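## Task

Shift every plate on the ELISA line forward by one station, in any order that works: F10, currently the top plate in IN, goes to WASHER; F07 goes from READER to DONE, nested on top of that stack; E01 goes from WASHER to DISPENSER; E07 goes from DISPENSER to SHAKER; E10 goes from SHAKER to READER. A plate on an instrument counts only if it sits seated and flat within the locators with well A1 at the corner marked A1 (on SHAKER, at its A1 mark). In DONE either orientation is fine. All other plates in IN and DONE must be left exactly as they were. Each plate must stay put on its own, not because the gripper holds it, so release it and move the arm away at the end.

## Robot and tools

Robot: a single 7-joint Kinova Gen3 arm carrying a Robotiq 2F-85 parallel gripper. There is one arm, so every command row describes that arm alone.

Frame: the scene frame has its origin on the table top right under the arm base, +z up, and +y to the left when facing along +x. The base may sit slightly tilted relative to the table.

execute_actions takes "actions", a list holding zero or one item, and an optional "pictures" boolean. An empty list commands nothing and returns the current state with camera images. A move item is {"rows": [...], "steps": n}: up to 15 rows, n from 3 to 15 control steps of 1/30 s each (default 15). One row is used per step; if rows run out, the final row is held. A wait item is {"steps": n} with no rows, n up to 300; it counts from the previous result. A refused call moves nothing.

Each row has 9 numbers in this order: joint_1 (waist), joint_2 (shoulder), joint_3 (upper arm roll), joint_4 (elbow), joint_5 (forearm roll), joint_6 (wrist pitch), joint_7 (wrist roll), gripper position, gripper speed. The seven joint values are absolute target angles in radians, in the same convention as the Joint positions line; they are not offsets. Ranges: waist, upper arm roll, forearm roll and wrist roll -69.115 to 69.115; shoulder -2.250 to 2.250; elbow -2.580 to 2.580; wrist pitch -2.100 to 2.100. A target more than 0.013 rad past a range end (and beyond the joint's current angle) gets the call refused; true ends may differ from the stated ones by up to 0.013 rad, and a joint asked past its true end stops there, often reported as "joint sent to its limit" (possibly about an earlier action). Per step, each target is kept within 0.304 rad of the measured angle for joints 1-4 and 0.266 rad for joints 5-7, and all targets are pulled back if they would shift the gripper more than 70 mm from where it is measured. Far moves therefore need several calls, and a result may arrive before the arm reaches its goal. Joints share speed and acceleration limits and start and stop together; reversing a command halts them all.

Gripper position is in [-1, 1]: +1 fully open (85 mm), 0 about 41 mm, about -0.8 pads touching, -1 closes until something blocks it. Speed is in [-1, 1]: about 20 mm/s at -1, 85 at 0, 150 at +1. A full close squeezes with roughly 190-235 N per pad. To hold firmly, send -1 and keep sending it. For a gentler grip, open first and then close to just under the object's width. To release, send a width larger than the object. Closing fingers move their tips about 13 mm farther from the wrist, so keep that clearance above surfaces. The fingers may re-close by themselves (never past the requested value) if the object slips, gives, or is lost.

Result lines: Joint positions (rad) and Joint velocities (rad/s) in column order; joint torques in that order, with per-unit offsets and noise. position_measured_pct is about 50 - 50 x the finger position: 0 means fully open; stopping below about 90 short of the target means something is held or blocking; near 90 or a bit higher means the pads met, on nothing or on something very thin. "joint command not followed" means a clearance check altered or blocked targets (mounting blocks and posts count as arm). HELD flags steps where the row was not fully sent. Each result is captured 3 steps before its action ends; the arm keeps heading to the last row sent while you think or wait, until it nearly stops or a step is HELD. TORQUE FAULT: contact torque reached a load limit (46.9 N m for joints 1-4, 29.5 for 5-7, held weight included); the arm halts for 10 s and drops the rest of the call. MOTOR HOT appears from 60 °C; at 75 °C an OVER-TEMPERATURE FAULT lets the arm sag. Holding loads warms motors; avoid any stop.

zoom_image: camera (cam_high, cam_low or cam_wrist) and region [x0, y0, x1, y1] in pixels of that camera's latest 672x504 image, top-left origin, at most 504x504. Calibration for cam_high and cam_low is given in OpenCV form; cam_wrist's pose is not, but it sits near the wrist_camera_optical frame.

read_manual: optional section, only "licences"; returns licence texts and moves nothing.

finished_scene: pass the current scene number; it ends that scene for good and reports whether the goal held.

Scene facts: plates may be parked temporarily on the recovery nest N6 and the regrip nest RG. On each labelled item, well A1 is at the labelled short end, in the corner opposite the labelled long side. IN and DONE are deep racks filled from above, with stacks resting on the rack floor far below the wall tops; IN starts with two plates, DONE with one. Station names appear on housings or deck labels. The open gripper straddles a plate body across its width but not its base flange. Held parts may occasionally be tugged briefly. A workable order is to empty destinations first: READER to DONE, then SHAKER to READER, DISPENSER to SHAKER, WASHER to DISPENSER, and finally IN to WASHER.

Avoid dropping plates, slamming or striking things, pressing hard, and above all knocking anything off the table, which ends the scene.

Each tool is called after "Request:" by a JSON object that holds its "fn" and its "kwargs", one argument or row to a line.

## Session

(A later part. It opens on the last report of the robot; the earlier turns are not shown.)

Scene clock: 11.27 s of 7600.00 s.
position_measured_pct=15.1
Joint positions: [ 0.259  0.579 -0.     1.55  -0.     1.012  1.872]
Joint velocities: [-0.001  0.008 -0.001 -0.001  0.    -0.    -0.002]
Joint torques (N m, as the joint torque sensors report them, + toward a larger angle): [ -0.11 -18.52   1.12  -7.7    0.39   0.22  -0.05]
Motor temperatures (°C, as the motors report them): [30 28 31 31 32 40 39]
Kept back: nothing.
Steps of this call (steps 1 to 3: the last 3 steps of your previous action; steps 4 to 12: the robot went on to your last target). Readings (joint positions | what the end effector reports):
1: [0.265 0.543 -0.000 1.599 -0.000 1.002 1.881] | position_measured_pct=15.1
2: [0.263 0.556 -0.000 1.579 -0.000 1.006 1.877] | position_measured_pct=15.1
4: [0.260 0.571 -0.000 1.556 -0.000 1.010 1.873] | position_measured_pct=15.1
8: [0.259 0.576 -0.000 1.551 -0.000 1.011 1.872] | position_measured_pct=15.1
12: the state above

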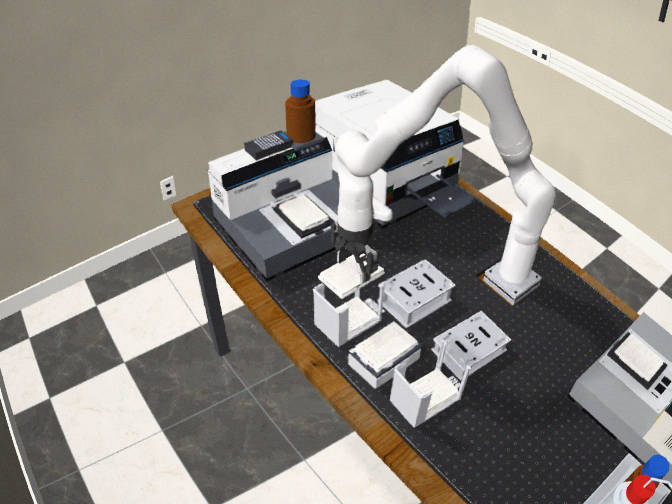

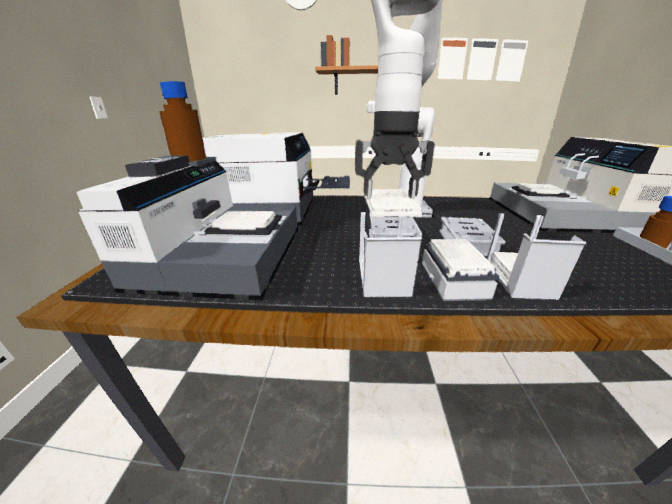

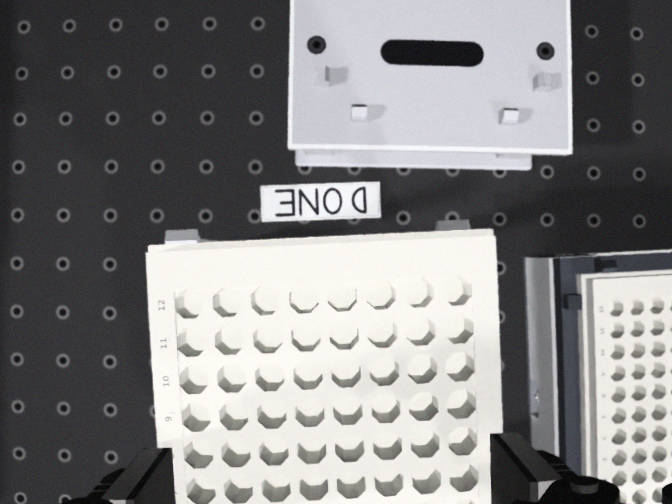

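Request:
{"fn": "execute_actions", "kwargs": {
  "actions": [
    {"rows":[[0.2596,0.6062,0,1.5684,0,0.967,1.861,-1,-0.5]],"steps":13}
  ],
  "pictures": true
}}

Scene clock: 11.77 s of 7600.00 s.
position_measured_pct=15.1
Joint positions: [ 0.26   0.606 -0.     1.568 -0.     0.967  1.861]
Joint velocities: [ 0.     0.004  0.     0.     0.    -0.001 -0.002]
Joint torques (N m, as the joint torque sensors report them, + toward a larger angle): [ -0.26 -18.84   1.55  -7.19  -0.07  -0.01   0.18]
Motor temperatures (°C, as the motors report them): [30 28 31 31 32 40 39]
Steps of this call (steps 1 to 5: the robot went on to your last target; steps 6 to 15: the first 10 steps of this action). Readings (joint positions | what the end effector reports):
6: [0.258 0.580 -0.000 1.551 -0.000 1.011 1.872] | position_measured_pct=15.1
7: [0.259 0.585 -0.000 1.553 -0.000 1.003 1.870] | position_measured_pct=15.1
9: [0.259 0.602 0.000 1.565 0.000 0.976 1.863] | position_measured_pct=15.1
13: [0.260 0.605 -0.000 1.568 -0.000 0.967 1.861] | position_measured_pct=15.1
15: the state above

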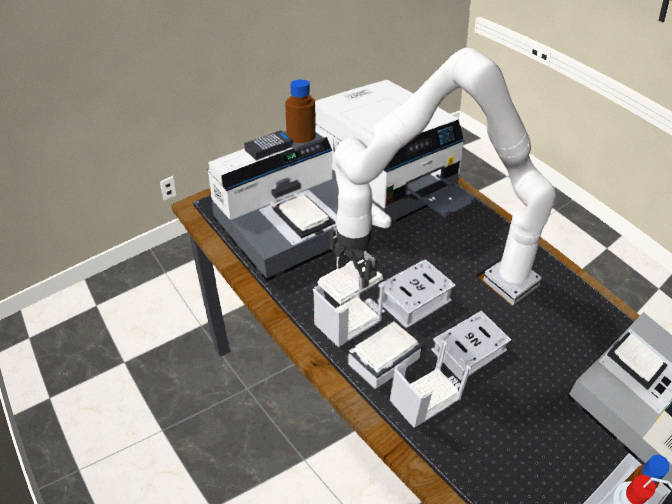

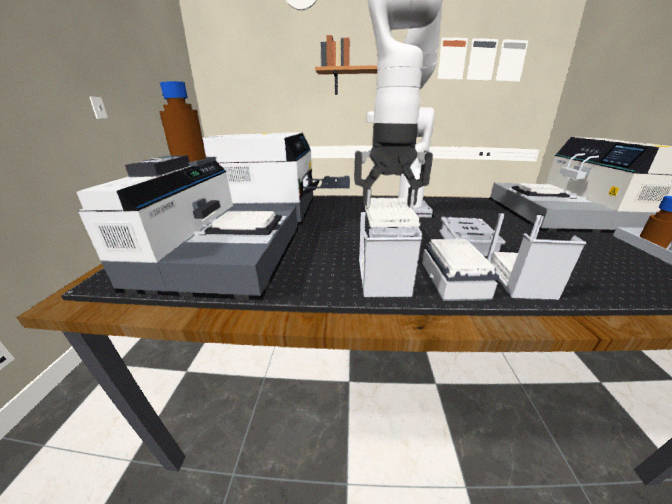

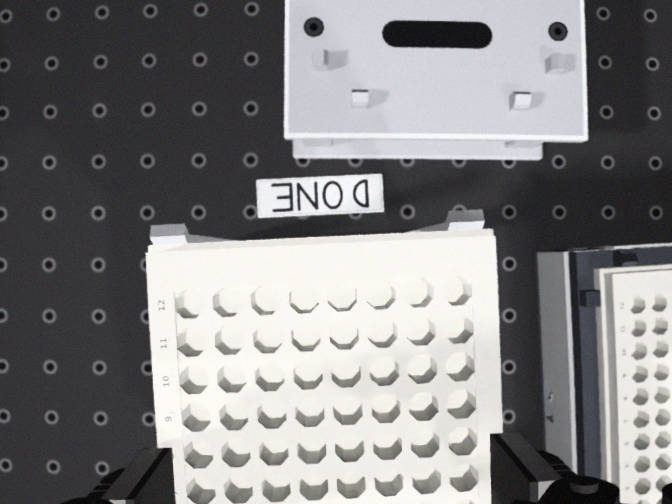

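Request:
{"fn": "execute_actions", "kwargs": {
  "actions": [
    {"rows":[[0.2608,0.6074,0,1.566,0,0.9682,1.862,-1,-0.5],[0.2608,0.6074,0,1.566,0,0.9682,1.862,-1,-0.5],[0.2608,0.615,0,1.5725,0,0.9541,1.862,-1,-0.5],[0.2608,0.623,0,1.579,0,0.9396,1.862,-1,-0.5],[0.2608,0.631,0,1.5855,0,0.9251,1.862,-1,-0.5],[0.2608,0.6385,0,1.5918,0,0.9113,1.862,-1,-0.5],[0.2608,0.6535,0,1.602,0,0.8861,1.862,-1,-0.5],[0.2608,0.6687,0,1.612,0,0.8609,1.862,-1,-0.5],[0.2608,0.6842,0,1.6213,0,0.8361,1.862,-1,-0.5]],"steps":15}
  ]
}}

Request:
{"fn": "execute_actions", "kwargs": {
  "actions": [
    {"steps":5}
  ],
  "pictures": true
}}

Scene clock: 12.37 s of 7600.00 s.
position_measured_pct=15.1
Joint positions: [ 0.261  0.68  -0.     1.619 -0.     0.842  1.862]
Joint velocities: [-0.001  0.1   -0.001  0.091 -0.002 -0.219 -0.001]
Joint torques (N m, as the joint torque sensors report them, + toward a larger angle): [ -0.4  -23.26   0.99  -8.74  -0.24  -0.23   0.03]
Motor temperatures (°C, as the motors report them): [30 28 31 31 32 40 39]
Steps of this call (steps 1 to 3: the last 3 steps of your previous action; steps 4 to 6: the robot went on to your last target; steps 7 to 18: the first 12 steps of this action). Readings (joint positions | what the end effector reports):
7: [0.260 0.606 -0.000 1.568 -0.000 0.967 1.861] | position_measured_pct=15.1
8: [0.260 0.607 -0.000 1.567 -0.000 0.968 1.862] | position_measured_pct=15.1
10: [0.261 0.612 0.000 1.569 0.000 0.960 1.862] | position_measured_pct=15.1
14: [0.261 0.641 0.000 1.592 0.000 0.909 1.862] | position_measured_pct=15.1
18: the state above

Scene clock: 12.53 s of 7600.00 s.
position_measured_pct=15.1
Joint positions: [ 0.261  0.683 -0.     1.621  0.     0.836  1.862]
Joint velocities: [-0.     0.009 -0.     0.001  0.001 -0.001  0.   ]
Joint torques (N m, as the joint torque sensors report them, + toward a larger angle): [ -0.5  -18.72   0.57  -6.83   0.15   0.01   0.1 ]
Motor temperatures (°C, as the motors report them): [30 28 31 31 32 40 39]
Kept back: nothing.
Steps of this call (steps 1 to 3: the last 3 steps of your previous action; steps 4 to 5: the robot went on to your last target). Readings (joint positions | what the end effector reports):
1: [0.261 0.682 -0.000 1.621 -0.000 0.838 1.862] | position_measured_pct=15.1
2: [0.261 0.682 -0.000 1.621 -0.000 0.837 1.862] | position_measured_pct=15.1
4: [0.261 0.683 -0.000 1.621 -0.000 0.836 1.862] | position_measured_pct=15.1
5: the state above

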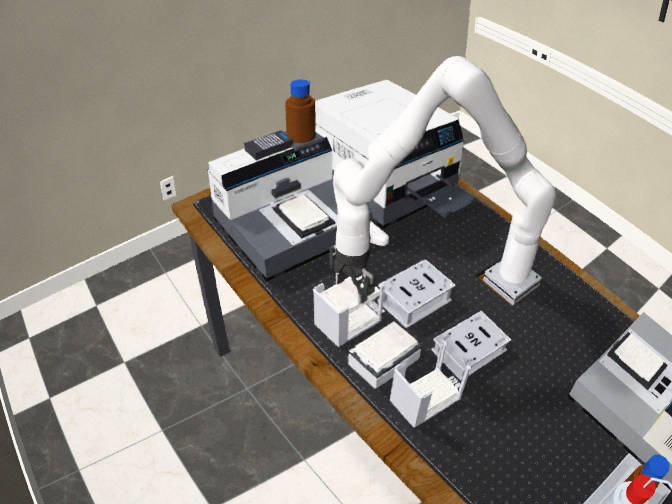

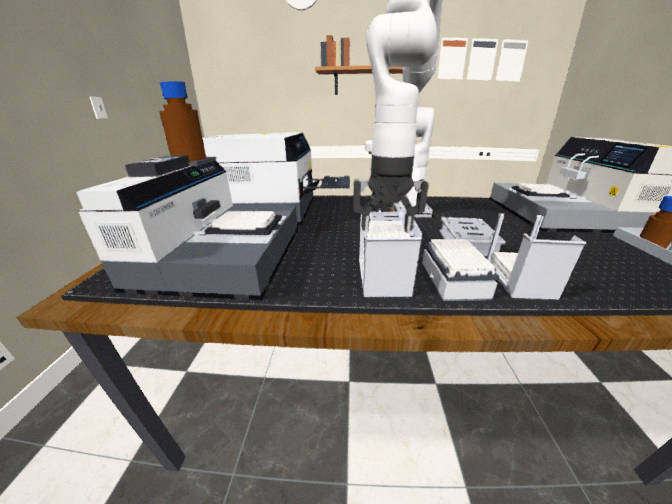

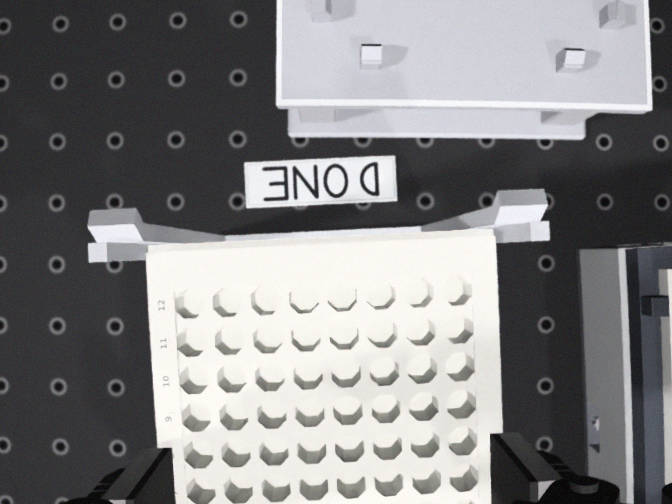

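Good. Continue down.

Request:
{"fn": "execute_actions", "kwargs": {
  "actions": [
    {"rows":[[0.2608,0.7005,0,1.6295,0,0.8116,1.862,-1,-0.5],[0.2608,0.717,0,1.637,0,0.7876,1.862,-1,-0.5],[0.2608,0.7341,0,1.6441,0,0.7634,1.862,-1,-0.5],[0.2608,0.7515,0,1.65,0,0.7401,1.862,-1,-0.5],[0.2608,0.7693,0,1.6554,0,0.7169,1.862,-1,-0.5],[0.2608,0.7874,0,1.6601,0,0.6941,1.862,-1,-0.5]],"steps":15}
  ],
  "pictures": true
}}

Scene clock: 13.03 s of 7600.00 s.
position_measured_pct=15.1
Joint positions: [ 0.261  0.785 -0.     1.66  -0.     0.695  1.862]
Joint velocities: [ 0.001  0.016  0.002 -0.007  0.    -0.015 -0.   ]
Joint torques (N m, as the joint torque sensors report them, + toward a larger angle): [ -0.09 -19.08   1.02  -5.8    0.01  -0.07  -0.4 ]
Motor temperatures (°C, as the motors report them): [30 28 31 31 32 40 39]
Steps of this call (steps 1 to 3: the robot went on to your last target; steps 4 to 15: the first 12 steps of this action). Readings (joint positions | what the end effector reports):
4: [0.261 0.685 0.000 1.622 -0.000 0.835 1.862] | position_measured_pct=15.1
5: [0.261 0.690 0.000 1.623 0.000 0.828 1.862] | position_measured_pct=15.1
7: [0.261 0.714 0.000 1.633 0.000 0.796 1.862] | position_measured_pct=15.1
11: [0.261 0.771 -0.000 1.655 0.000 0.716 1.862] | position_measured_pct=15.1
15: the state above

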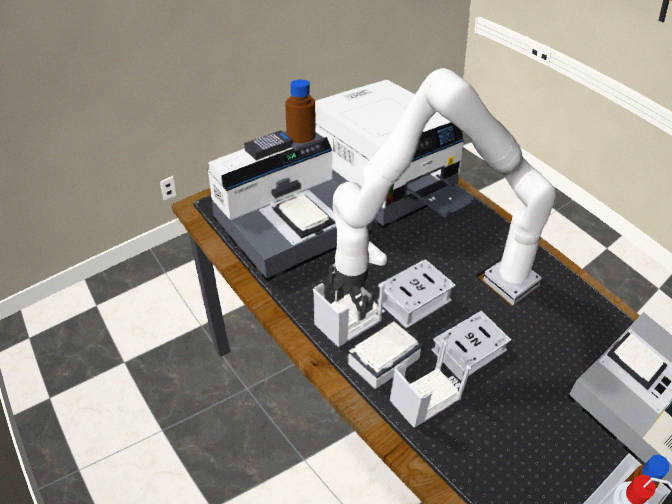

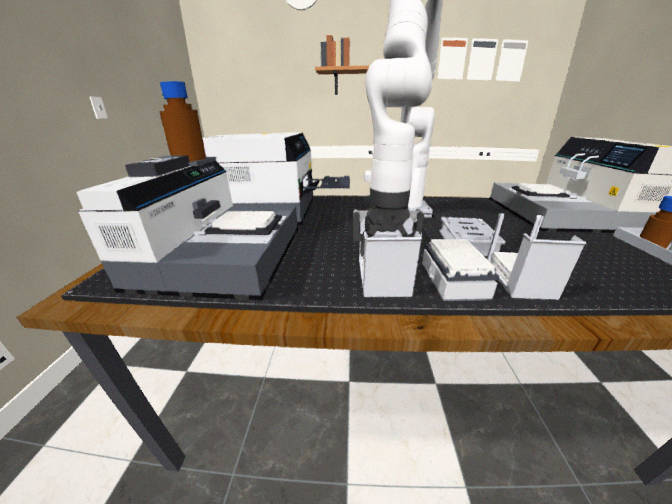

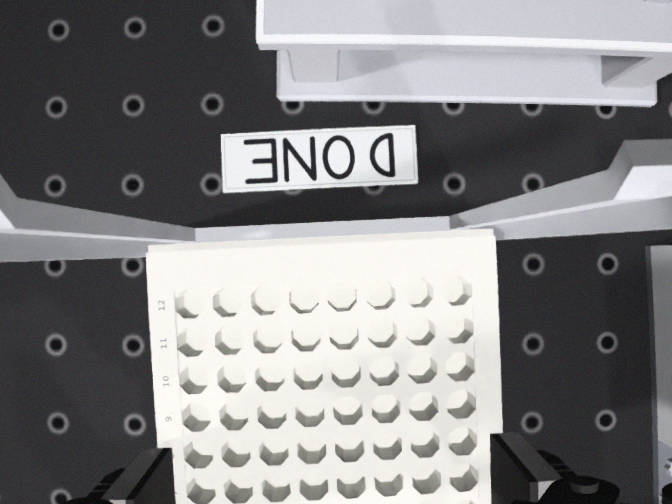

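Descend 15 mm to zt −.005.

Request:
{"fn": "execute_actions", "kwargs": {
  "actions": [
    {"rows":[[0.2608,0.7911,0,1.6609,0,0.6896,1.862,-1,-0.5],[0.2608,0.7948,0,1.6617,0,0.6851,1.862,-1,-0.5],[0.2608,0.7985,0,1.6625,0,0.6806,1.862,-1,-0.5],[0.2608,0.8022,0,1.6632,0,0.6762,1.862,-1,-0.5],[0.2608,0.8059,0,1.6639,0,0.6718,1.862,-1,-0.5],[0.2608,0.8078,0,1.6642,0,0.6696,1.862,-1,-0.5],[0.2608,0.8096,0,1.6646,0,0.6674,1.862,-1,-0.5],[0.2608,0.8115,0,1.6649,0,0.6652,1.862,-1,-0.5],[0.2608,0.8133,0,1.6652,0,0.6631,1.862,-1,-0.5],[0.2608,0.8152,0,1.6655,0,0.6609,1.862,-1,-0.5]],"steps":15}
  ]
}}

Scene clock: 13.57 s of 7600.00 s.
position_measured_pct=15.1
Joint positions: [0.261 0.812 0.    1.665 0.    0.662 1.862]
Joint velocities: [ 0.002  0.006  0.    -0.002 -0.    -0.026 -0.001]
Joint torques (N m, as the joint torque sensors report them, + toward a larger angle): [ -0.16 -18.34   1.4   -5.45  -0.19  -0.13   0.06]
Motor temperatures (°C, as the motors report them): [30 28 31 31 32 40 39]
Steps of this call (steps 1 to 3: the last 3 steps of your previous action; step 4: the robot went on to your last target; steps 5 to 16: the first 12 steps of this action). Readings (joint positions | what the end effector reports):
5: [0.261 0.788 0.000 1.660 -0.000 0.694 1.862] | position_measured_pct=15.1
6: [0.261 0.790 0.000 1.660 0.000 0.691 1.862] | position_measured_pct=15.1
8: [0.261 0.797 0.000 1.662 0.000 0.683 1.862] | position_measured_pct=15.1
12: [0.261 0.808 -0.000 1.664 -0.000 0.669 1.862] | position_measured_pct=15.1
16: the state above

Request:
{"fn": "execute_actions", "kwargs": {
  "actions": [
    {"steps":6}
  ],
  "pictures": true
}}

Scene clock: 13.77 s of 7600.00 s.
position_measured_pct=15.1
Joint positions: [0.261 0.812 0.    1.665 0.    0.662 1.862]
Joint velocities: [ 0.001 -0.     0.     0.001 -0.001 -0.     0.   ]
Joint torques (N m, as the joint torque sensors report them, + toward a larger angle): [ -0.55 -17.53   1.    -5.42   0.03  -0.45  -0.07]
Motor temperatures (°C, as the motors report them): [30 28 31 31 32 40 39]
Kept back: nothing.
Steps of this call (steps 1 to 3: the last 3 steps of your previous action; steps 4 to 6: the robot went on to your last target). Readings (joint positions | what the end effector reports):
1: [0.261 0.812 0.000 1.665 0.000 0.662 1.862] | position_measured_pct=15.1
2: [0.261 0.812 0.000 1.665 0.000 0.662 1.862] | position_measured_pct=15.1
4: [0.261 0.812 0.000 1.665 0.000 0.662 1.862] | position_measured_pct=15.1
6: the state above

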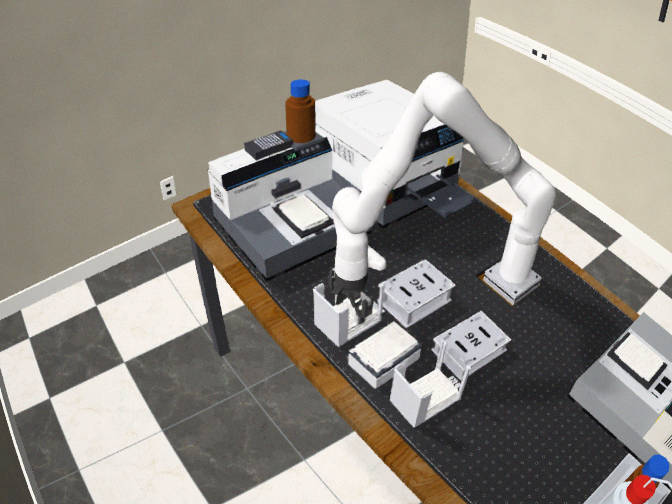

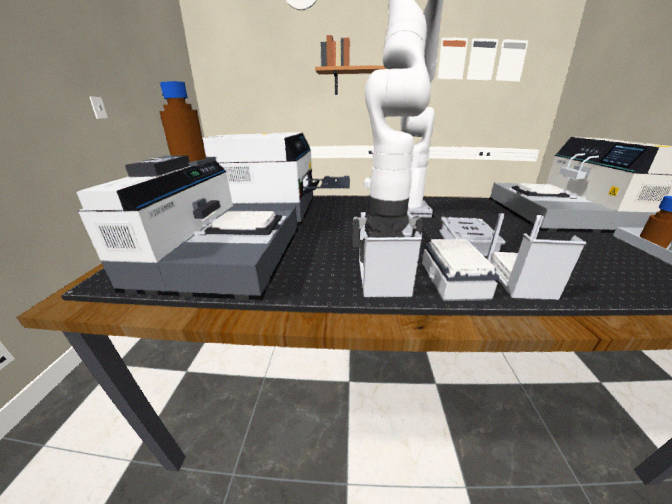

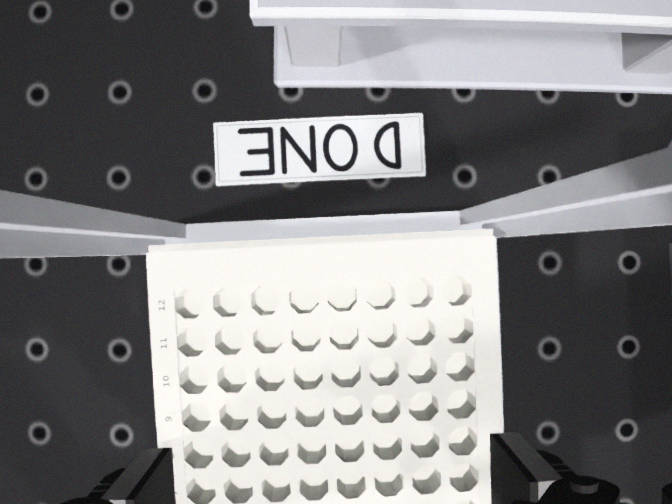

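Request:
{"fn": "execute_actions", "kwargs": {
  "actions": [
    {"rows":[[0.2608,0.8145,0,1.6654,0,0.6617,1.862,1,-0.3]],"steps":13}
  ],
  "pictures": true
}}

Request:
{"fn": "execute_actions", "kwargs": {
  "actions": [
    {"rows":[[0.2608,0.8022,0,1.6632,0,0.6762,1.862,1,0],[0.2608,0.7874,0,1.6601,0,0.6941,1.862,1,0],[0.2608,0.7693,0,1.6554,0,0.7169,1.862,1,0],[0.2608,0.7515,0,1.65,0,0.7401,1.862,1,0],[0.2608,0.7341,0,1.6441,0,0.7634,1.862,1,0],[0.2608,0.717,0,1.637,0,0.7876,1.862,1,0],[0.2608,0.7005,0,1.6295,0,0.8116,1.862,1,0],[0.2608,0.6842,0,1.6213,0,0.8361,1.862,1,0],[0.2608,0.6687,0,1.612,0,0.8609,1.862,1,0],[0.2608,0.6535,0,1.602,0,0.8861,1.862,1,0],[0.2608,0.6385,0,1.5918,0,0.9113,1.862,1,0],[0.2608,0.623,0,1.579,0,0.9396,1.862,1,0],[0.2608,0.6074,0,1.566,0,0.9682,1.862,1,0]],"steps":15}
  ],
  "pictures": true
}}

Scene clock: 14.27 s of 7600.00 s.
position_measured_pct=0.8
Joint positions: [0.261 0.814 0.    1.665 0.    0.662 1.862]
Joint velocities: [ 0.001  0.002  0.001 -0.    -0.    -0.     0.001]
Joint torques (N m, as the joint torque sensors report them, + toward a larger angle): [ -0.57 -19.88   0.9   -5.59   0.31  -0.03   0.13]
Motor temperatures (°C, as the motors report them): [30 28 31 31 32 40 39]
Steps of this call (steps 1 to 5: the robot went on to your last target; steps 6 to 15: the first 10 steps of this action). Readings (joint positions | what the end effector reports):
6: [0.261 0.812 0.000 1.665 0.000 0.662 1.862] | position_measured_pct=15.1
7: [0.261 0.812 0.000 1.665 0.000 0.662 1.862] | position_measured_pct=15.1
9: [0.261 0.813 0.000 1.665 0.000 0.662 1.862] | position_measured_pct=11.5
13: [0.261 0.814 -0.000 1.665 -0.000 0.662 1.862] | position_measured_pct=3.2
15: the state above

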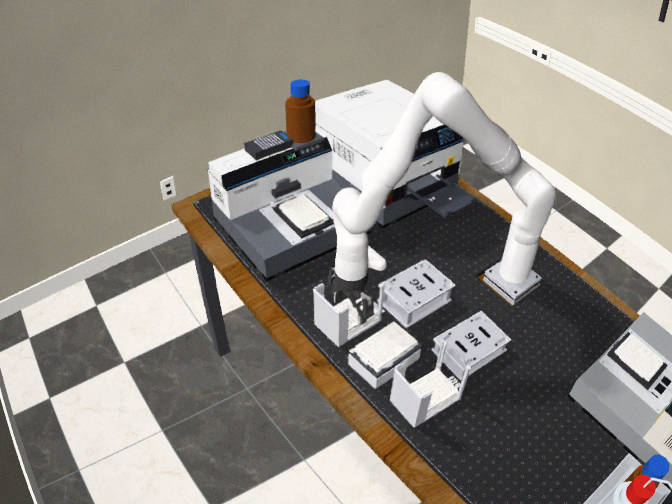

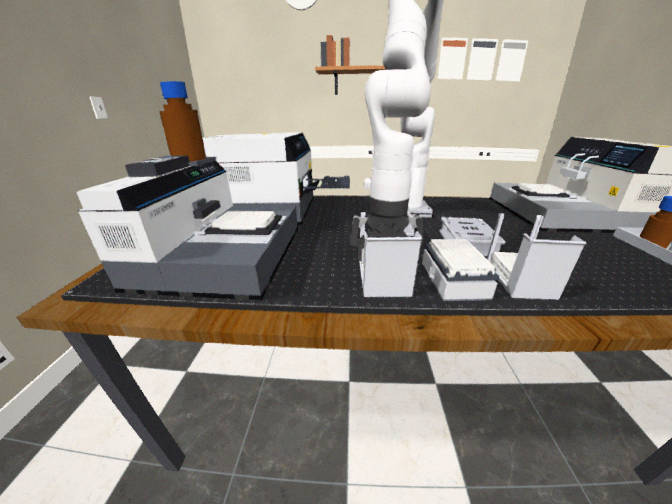

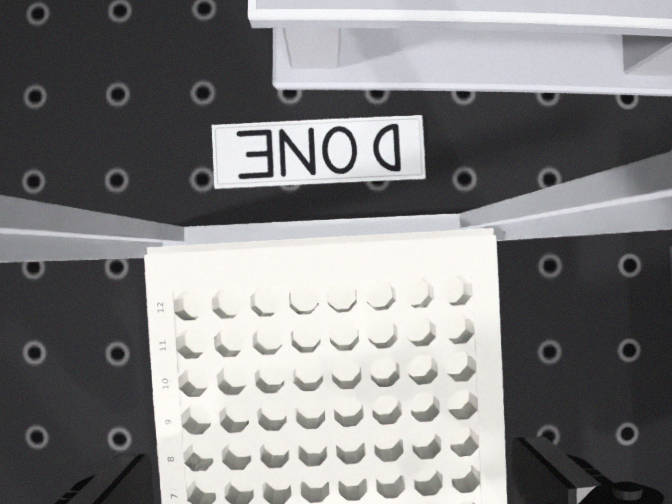

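Scene clock: 14.77 s of 7600.00 s.
position_measured_pct=0.0
Joint positions: [ 0.261  0.666 -0.     1.608  0.     0.867  1.862]
Joint velocities: [-0.001 -0.462 -0.001 -0.297 -0.001  0.764 -0.001]
Joint torques (N m, as the joint torque sensors report them, + toward a larger angle): [ -0.62 -18.74   0.97  -6.47   0.27   0.05   0.59]
Motor temperatures (°C, as the motors report them): [30 28 31 31 32 40 39]
Steps of this call (steps 1 to 3: the last 3 steps of your previous action; steps 4 to 15: the first 12 steps of this action). Readings (joint positions | what the end effector reports):
4: [0.261 0.814 -0.000 1.665 0.000 0.662 1.862] | position_measured_pct=0.0
5: [0.261 0.808 -0.000 1.665 0.000 0.668 1.862] | position_measured_pct=0.0
7: [0.261 0.787 -0.000 1.661 -0.000 0.693 1.862] | position_measured_pct=0.0
11: [0.261 0.728 -0.000 1.641 -0.000 0.771 1.862] | position_measured_pct=0.0
15: the state above

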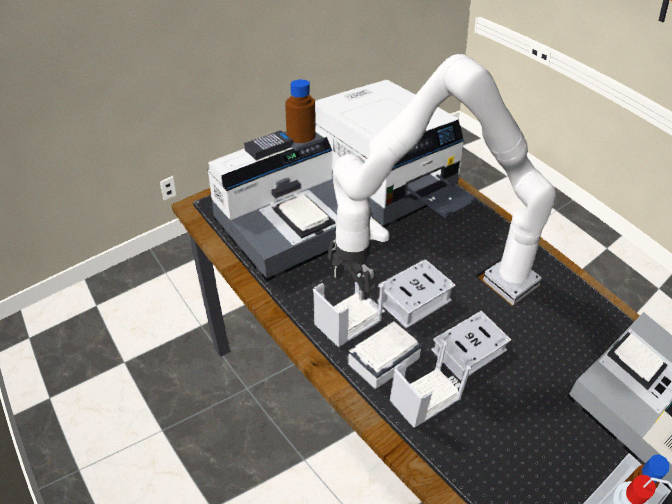

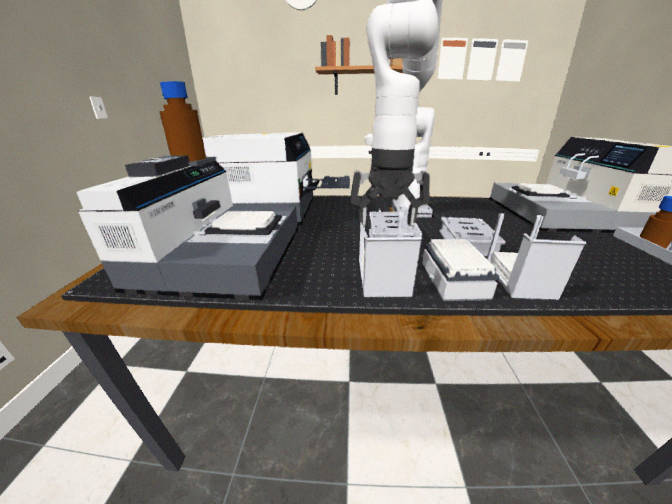

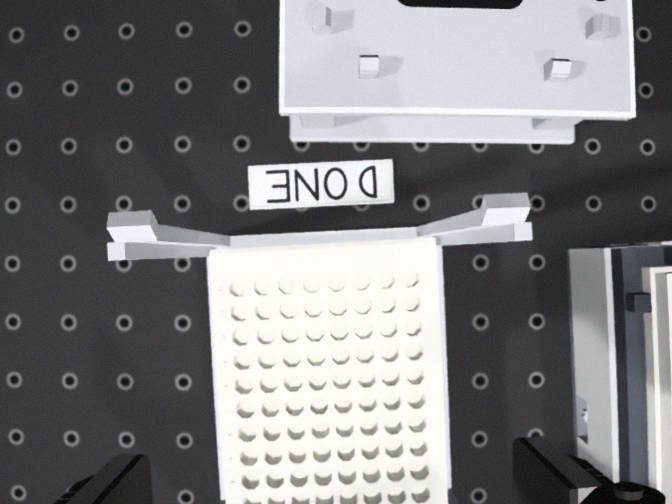

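Request:
{"fn": "execute_actions", "kwargs": {
  "actions": [
    {"rows":[[-0.053,0.585,0,1.62,0,0.9366,1.558,1,0]],"steps":15}
  ]
}}

Request:
{"fn": "execute_actions", "kwargs": {
  "actions": [
    {"rows":[[-0.053,0.585,0,1.62,0,0.9366,1.558,1,0],[-0.053,0.6752,0,1.6849,0,0.7815,1.558,1,0]],"steps":15}
  ]
}}

Request:
{"fn": "execute_actions", "kwargs": {
  "actions": [
    {"steps":5}
  ],
  "pictures": true
}}

Scene clock: 15.40 s of 7600.00 s.
position_measured_pct=0.0
Joint positions: [ 0.007  0.59  -0.     1.61  -0.     0.942  1.619]
Joint velocities: [-0.689 -0.05  -0.032  0.12  -0.015 -0.063 -0.757]
Joint torques (N m, as the joint torque sensors report them, + toward a larger angle): [  2.13 -17.79   2.73  -7.32   0.59   0.08   0.09]
Motor temperatures (°C, as the motors report them): [30 28 31 31 32 40 39]
Steps of this call (steps 1 to 3: the last 3 steps of your previous action; steps 4 to 7: the robot went on to your last target; steps 8 to 19: the first 12 steps of this action). Readings (joint positions | what the end effector reports):
8: [0.260 0.609 0.000 1.566 0.000 0.968 1.862] | position_measured_pct=0.0
9: [0.254 0.608 0.002 1.568 0.001 0.966 1.858] | position_measured_pct=0.0
11: [0.226 0.606 0.003 1.573 0.001 0.962 1.836] | position_measured_pct=0.0
15: [0.118 0.598 0.001 1.591 0.000 0.951 1.736] | position_measured_pct=0.0
19: the state above

Scene clock: 15.90 s of 7600.00 s.
position_measured_pct=0.0
Joint positions: [-0.053  0.673 -0.     1.685 -0.     0.782  1.558]
Joint velocities: [-0.002  0.015  0.001 -0.     0.001 -0.011 -0.001]
Joint torques (N m, as the joint torque sensors report them, + toward a larger angle): [  0.26 -18.64   1.08  -6.42  -0.03   0.13   0.01]
Motor temperatures (°C, as the motors report them): [30 28 31 31 32 40 39]
Steps of this call (steps 1 to 3: the last 3 steps of your previous action; steps 4 to 15: the first 12 steps of this action). Readings (joint positions | what the end effector reports):
4: [-0.045 0.586 -0.003 1.619 -0.001 0.937 1.560] | position_measured_pct=0.0
5: [-0.046 0.587 -0.003 1.620 -0.001 0.936 1.559] | position_measured_pct=0.0
7: [-0.049 0.602 -0.000 1.630 -0.000 0.911 1.558] | position_measured_pct=0.0
11: [-0.052 0.666 -0.000 1.678 -0.000 0.800 1.558] | position_measured_pct=0.0
15: the state above

Scene clock: 16.07 s of 7600.00 s.
position_measured_pct=0.0
Joint positions: [-0.053  0.675 -0.     1.685 -0.     0.782  1.558]
Joint velocities: [-0.     0.007  0.001  0.001  0.     0.    -0.001]
Joint torques (N m, as the joint torque sensors report them, + toward a larger angle): [ -0.42 -18.2    0.48  -6.41   0.06  -0.08   0.22]
Motor temperatures (°C, as the motors report them): [30 29 31 31 32 40 39]
Kept back: nothing.
Steps of this call (steps 1 to 3: the last 3 steps of your previous action; steps 4 to 5: the robot went on to your last target). Readings (joint positions | what the end effector reports):
1: [-0.053 0.674 -0.000 1.685 -0.000 0.782 1.558] | position_measured_pct=0.0
2: [-0.053 0.674 -0.000 1.685 -0.000 0.782 1.558] | position_measured_pct=0.0
4: [-0.053 0.675 -0.000 1.685 -0.000 0.782 1.558] | position_measured_pct=0.0
5: the state above

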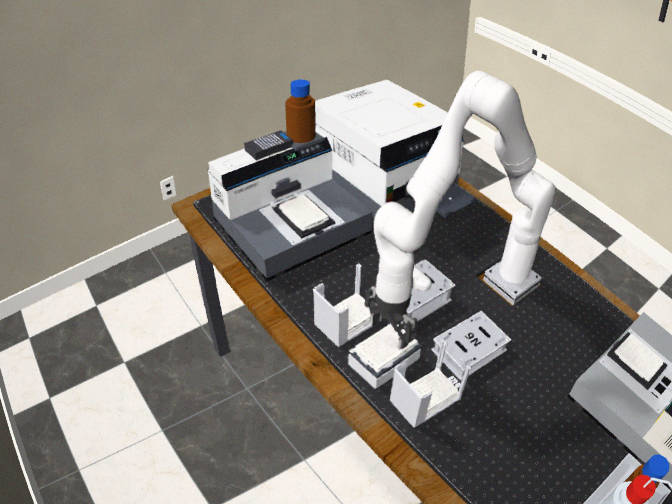

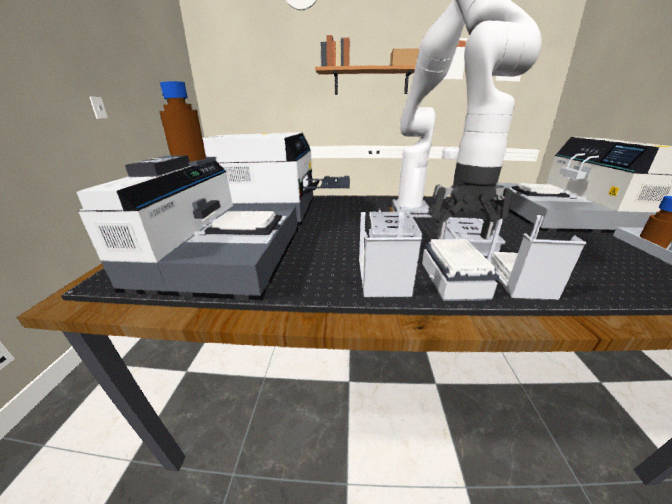

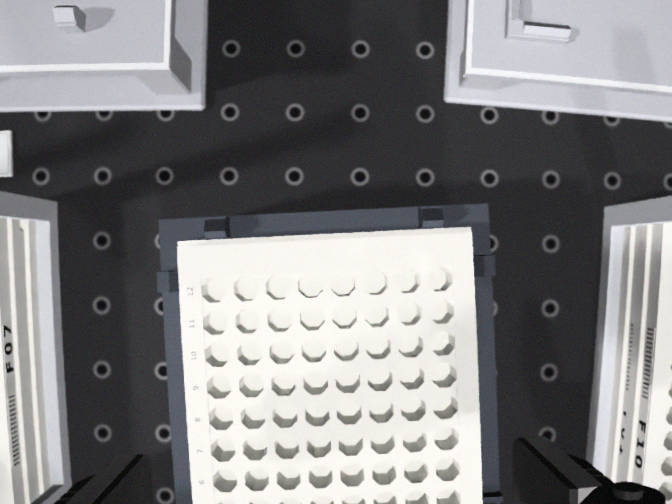

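Request:
{"fn": "execute_actions", "kwargs": {
  "actions": [
    {"rows":[[-0.0551,0.713,0,1.7091,0,0.7195,1.556,1,0]],"steps":14}
  ],
  "pictures": true
}}

Scene clock: 16.60 s of 7600.00 s.
position_measured_pct=0.0
Joint positions: [-0.055  0.712  0.     1.709  0.     0.72   1.556]
Joint velocities: [-0.001  0.005  0.     0.001 -0.    -0.001  0.001]
Joint torques (N m, as the joint torque sensors report them, + toward a larger angle): [  0.36 -18.63   1.2   -5.78  -0.04  -0.05   0.14]
Motor temperatures (°C, as the motors report them): [30 29 31 31 32 40 39]
Steps of this call (steps 1 to 5: the robot went on to your last target; steps 6 to 16: the first 11 steps of this action). Readings (joint positions | what the end effector reports):
6: [-0.053 0.676 0.000 1.685 0.000 0.781 1.558] | position_measured_pct=0.0
7: [-0.053 0.681 0.000 1.688 0.000 0.773 1.558] | position_measured_pct=0.0
9: [-0.055 0.703 0.000 1.701 0.000 0.739 1.557] | position_measured_pct=0.0
13: [-0.055 0.712 -0.000 1.709 -0.000 0.720 1.556] | position_measured_pct=0.0
16: the state above

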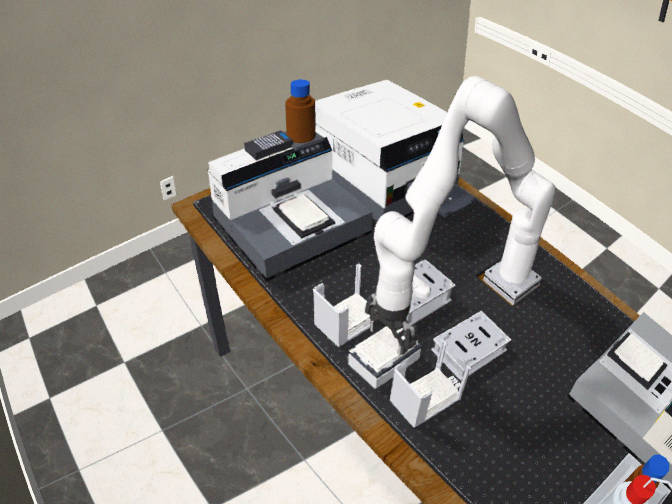

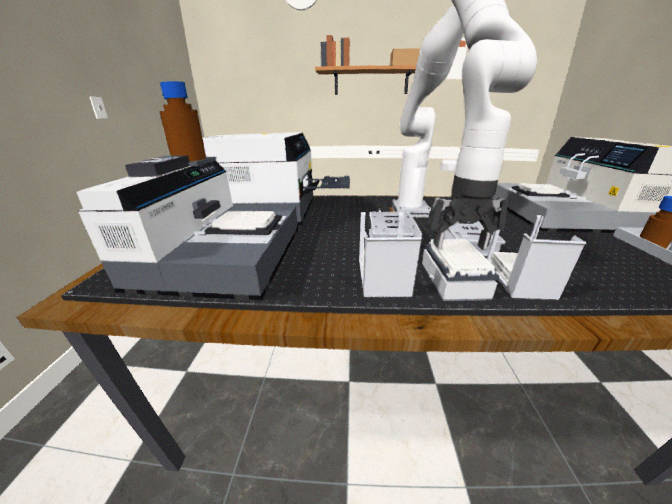

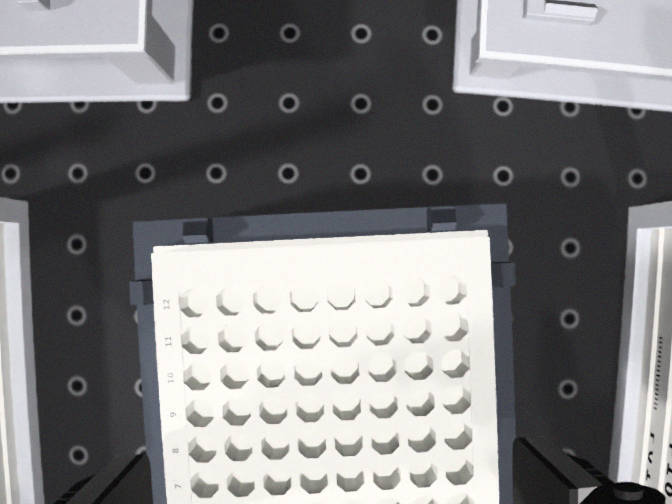

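Request:
{"fn": "execute_actions", "kwargs": {
  "actions": [
    {"rows":[[-0.0551,0.7175,0,1.7105,0,0.7136,1.556,1,0],[-0.0551,0.722,0,1.712,0,0.7076,1.556,1,0],[-0.0551,0.7265,0,1.7134,0,0.7017,1.556,1,0],[-0.0551,0.7302,0,1.7146,0,0.6968,1.556,1,0]],"steps":10}
  ]
}}

Request:
{"fn": "execute_actions", "kwargs": {
  "actions": [
    {"rows":[[-0.0551,0.7302,0,1.7146,0,0.6968,1.556,-1,-0.5],[-0.0551,0.7296,0,1.7144,0,0.6976,1.556,-1,-0.5],[-0.0551,0.729,0,1.7142,0,0.6984,1.556,-1,-0.5],[-0.0551,0.7284,0,1.714,0,0.6992,1.556,-1,-0.5],[-0.0551,0.7278,0,1.7138,0,0.7,1.556,-1,-0.5],[-0.0551,0.7272,0,1.7136,0,0.7008,1.556,-1,-0.5],[-0.0551,0.7266,0,1.7134,0,0.7016,1.556,-1,-0.5],[-0.0551,0.726,0,1.7132,0,0.7024,1.556,-1,-0.5],[-0.0551,0.7254,0,1.713,0,0.7032,1.556,-1,-0.5],[-0.0551,0.7248,0,1.7128,0,0.704,1.556,-1,-0.5],[-0.0551,0.7242,0,1.7126,0,0.7048,1.556,-1,-0.5],[-0.0551,0.7236,0,1.7124,0,0.7056,1.556,-1,-0.5],[-0.0551,0.723,0,1.7122,0,0.7064,1.556,-1,-0.5]],"steps":15}
  ]
}}

Request:
{"fn": "execute_actions", "kwargs": {
  "actions": [
    {"rows":[[-0.0551,0.723,0,1.7122,0,0.7064,1.556,-1,-0.5],[-0.0551,0.723,0,1.7122,0,0.7064,1.556,-1,-0.5],[-0.0551,0.713,0,1.7091,0,0.7195,1.556,-1,-0.5],[-0.0551,0.695,0,1.702,0,0.7446,1.556,-1,-0.5],[-0.0551,0.672,0,1.692,0,0.7776,1.556,-1,-0.5],[-0.0551,0.56,0,1.62,0,0.9616,1.556,-1,-0.5]],"steps":15}
  ],
  "pictures": true
}}

Scene clock: 17.13 s of 7600.00 s.
position_measured_pct=0.0
Joint positions: [-0.055  0.729 -0.     1.715 -0.     0.697  1.556]
Joint velocities: [-0.     0.005  0.     0.001 -0.001 -0.017  0.001]
Joint torques (N m, as the joint torque sensors report them, + toward a larger angle): [ -0.22 -19.4    0.99  -5.19   0.2   -0.11  -0.41]
Motor temperatures (°C, as the motors report them): [30 29 31 31 32 40 39]
Steps of this call (steps 1 to 3: the last 3 steps of your previous action; steps 4 to 9: the robot went on to your last target; steps 10 to 16: the first 7 steps of this action). Readings (joint positions | what the end effector reports):
10: [-0.055 0.714 0.000 1.709 -0.000 0.719 1.556] | position_measured_pct=0.0
11: [-0.055 0.716 0.000 1.710 0.000 0.716 1.556] | position_measured_pct=0.0
13: [-0.055 0.724 0.000 1.712 0.000 0.706 1.556] | position_measured_pct=0.0
16: the state above

Scene clock: 17.63 s of 7600.00 s.
position_measured_pct=12.7
Joint positions: [-0.055  0.723 -0.     1.713 -0.     0.705  1.556]
Joint velocities: [-0.002 -0.016  0.001 -0.005  0.     0.023 -0.   ]
Joint torques (N m, as the joint torque sensors report them, + toward a larger angle): [ -0.58 -17.24   0.9   -5.94  -0.3    0.08  -0.14]
Motor temperatures (°C, as the motors report them): [30 29 31 31 32 40 39]
Steps of this call (steps 1 to 3: the last 3 steps of your previous action; steps 4 to 15: the first 12 steps of this action). Readings (joint positions | what the end effector reports):
4: [-0.055 0.730 -0.000 1.715 0.000 0.697 1.556] | position_measured_pct=0.0
5: [-0.055 0.730 -0.000 1.715 0.000 0.697 1.556] | position_measured_pct=0.4
7: [-0.055 0.729 0.000 1.714 0.000 0.698 1.556] | position_measured_pct=2.8
11: [-0.055 0.726 -0.000 1.713 -0.000 0.702 1.556] | position_measured_pct=8.7
15: the state above

Scene clock: 18.13 s of 7600.00 s.
position_measured_pct=14.3
Joint positions: [-0.055  0.575  0.     1.629  0.     0.937  1.556]
Joint velocities: [ 0.003 -0.32   0.    -0.24   0.001  0.593  0.   ]
Joint torques (N m, as the joint torque sensors report them, + toward a larger angle): [ -0.66 -12.44   0.88  -5.19   0.43   0.18   0.12]
Motor temperatures (°C, as the motors report them): [30 29 31 31 32 40 39]
Steps of this call (steps 1 to 3: the last 3 steps of your previous action; steps 4 to 15: the first 12 steps of this action). Readings (joint positions | what the end effector reports):
4: [-0.055 0.723 -0.000 1.712 -0.000 0.706 1.556] | position_measured_pct=14.3
5: [-0.055 0.723 -0.000 1.712 0.000 0.706 1.556] | position_measured_pct=14.3
7: [-0.055 0.717 -0.000 1.711 0.000 0.713 1.556] | position_measured_pct=14.3
11: [-0.055 0.652 -0.000 1.683 -0.000 0.804 1.556] | position_measured_pct=14.3
15: the state above

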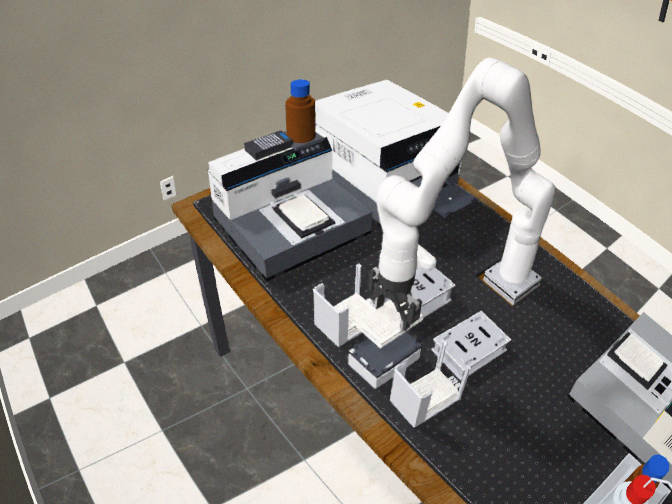

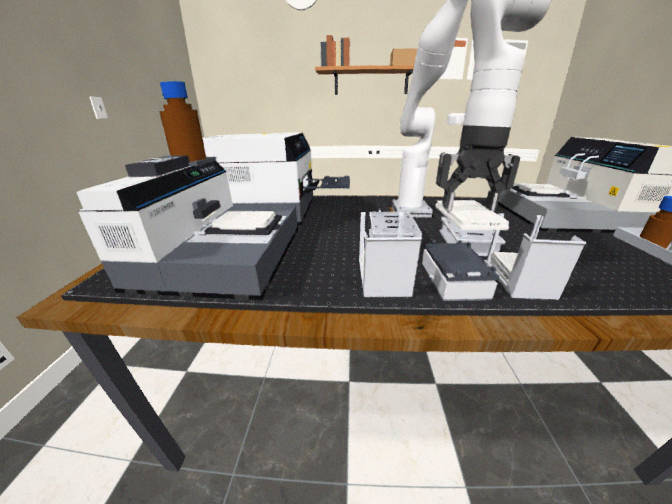

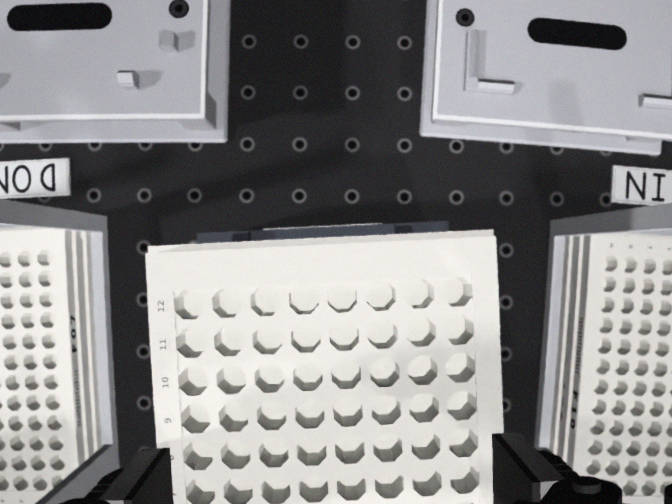

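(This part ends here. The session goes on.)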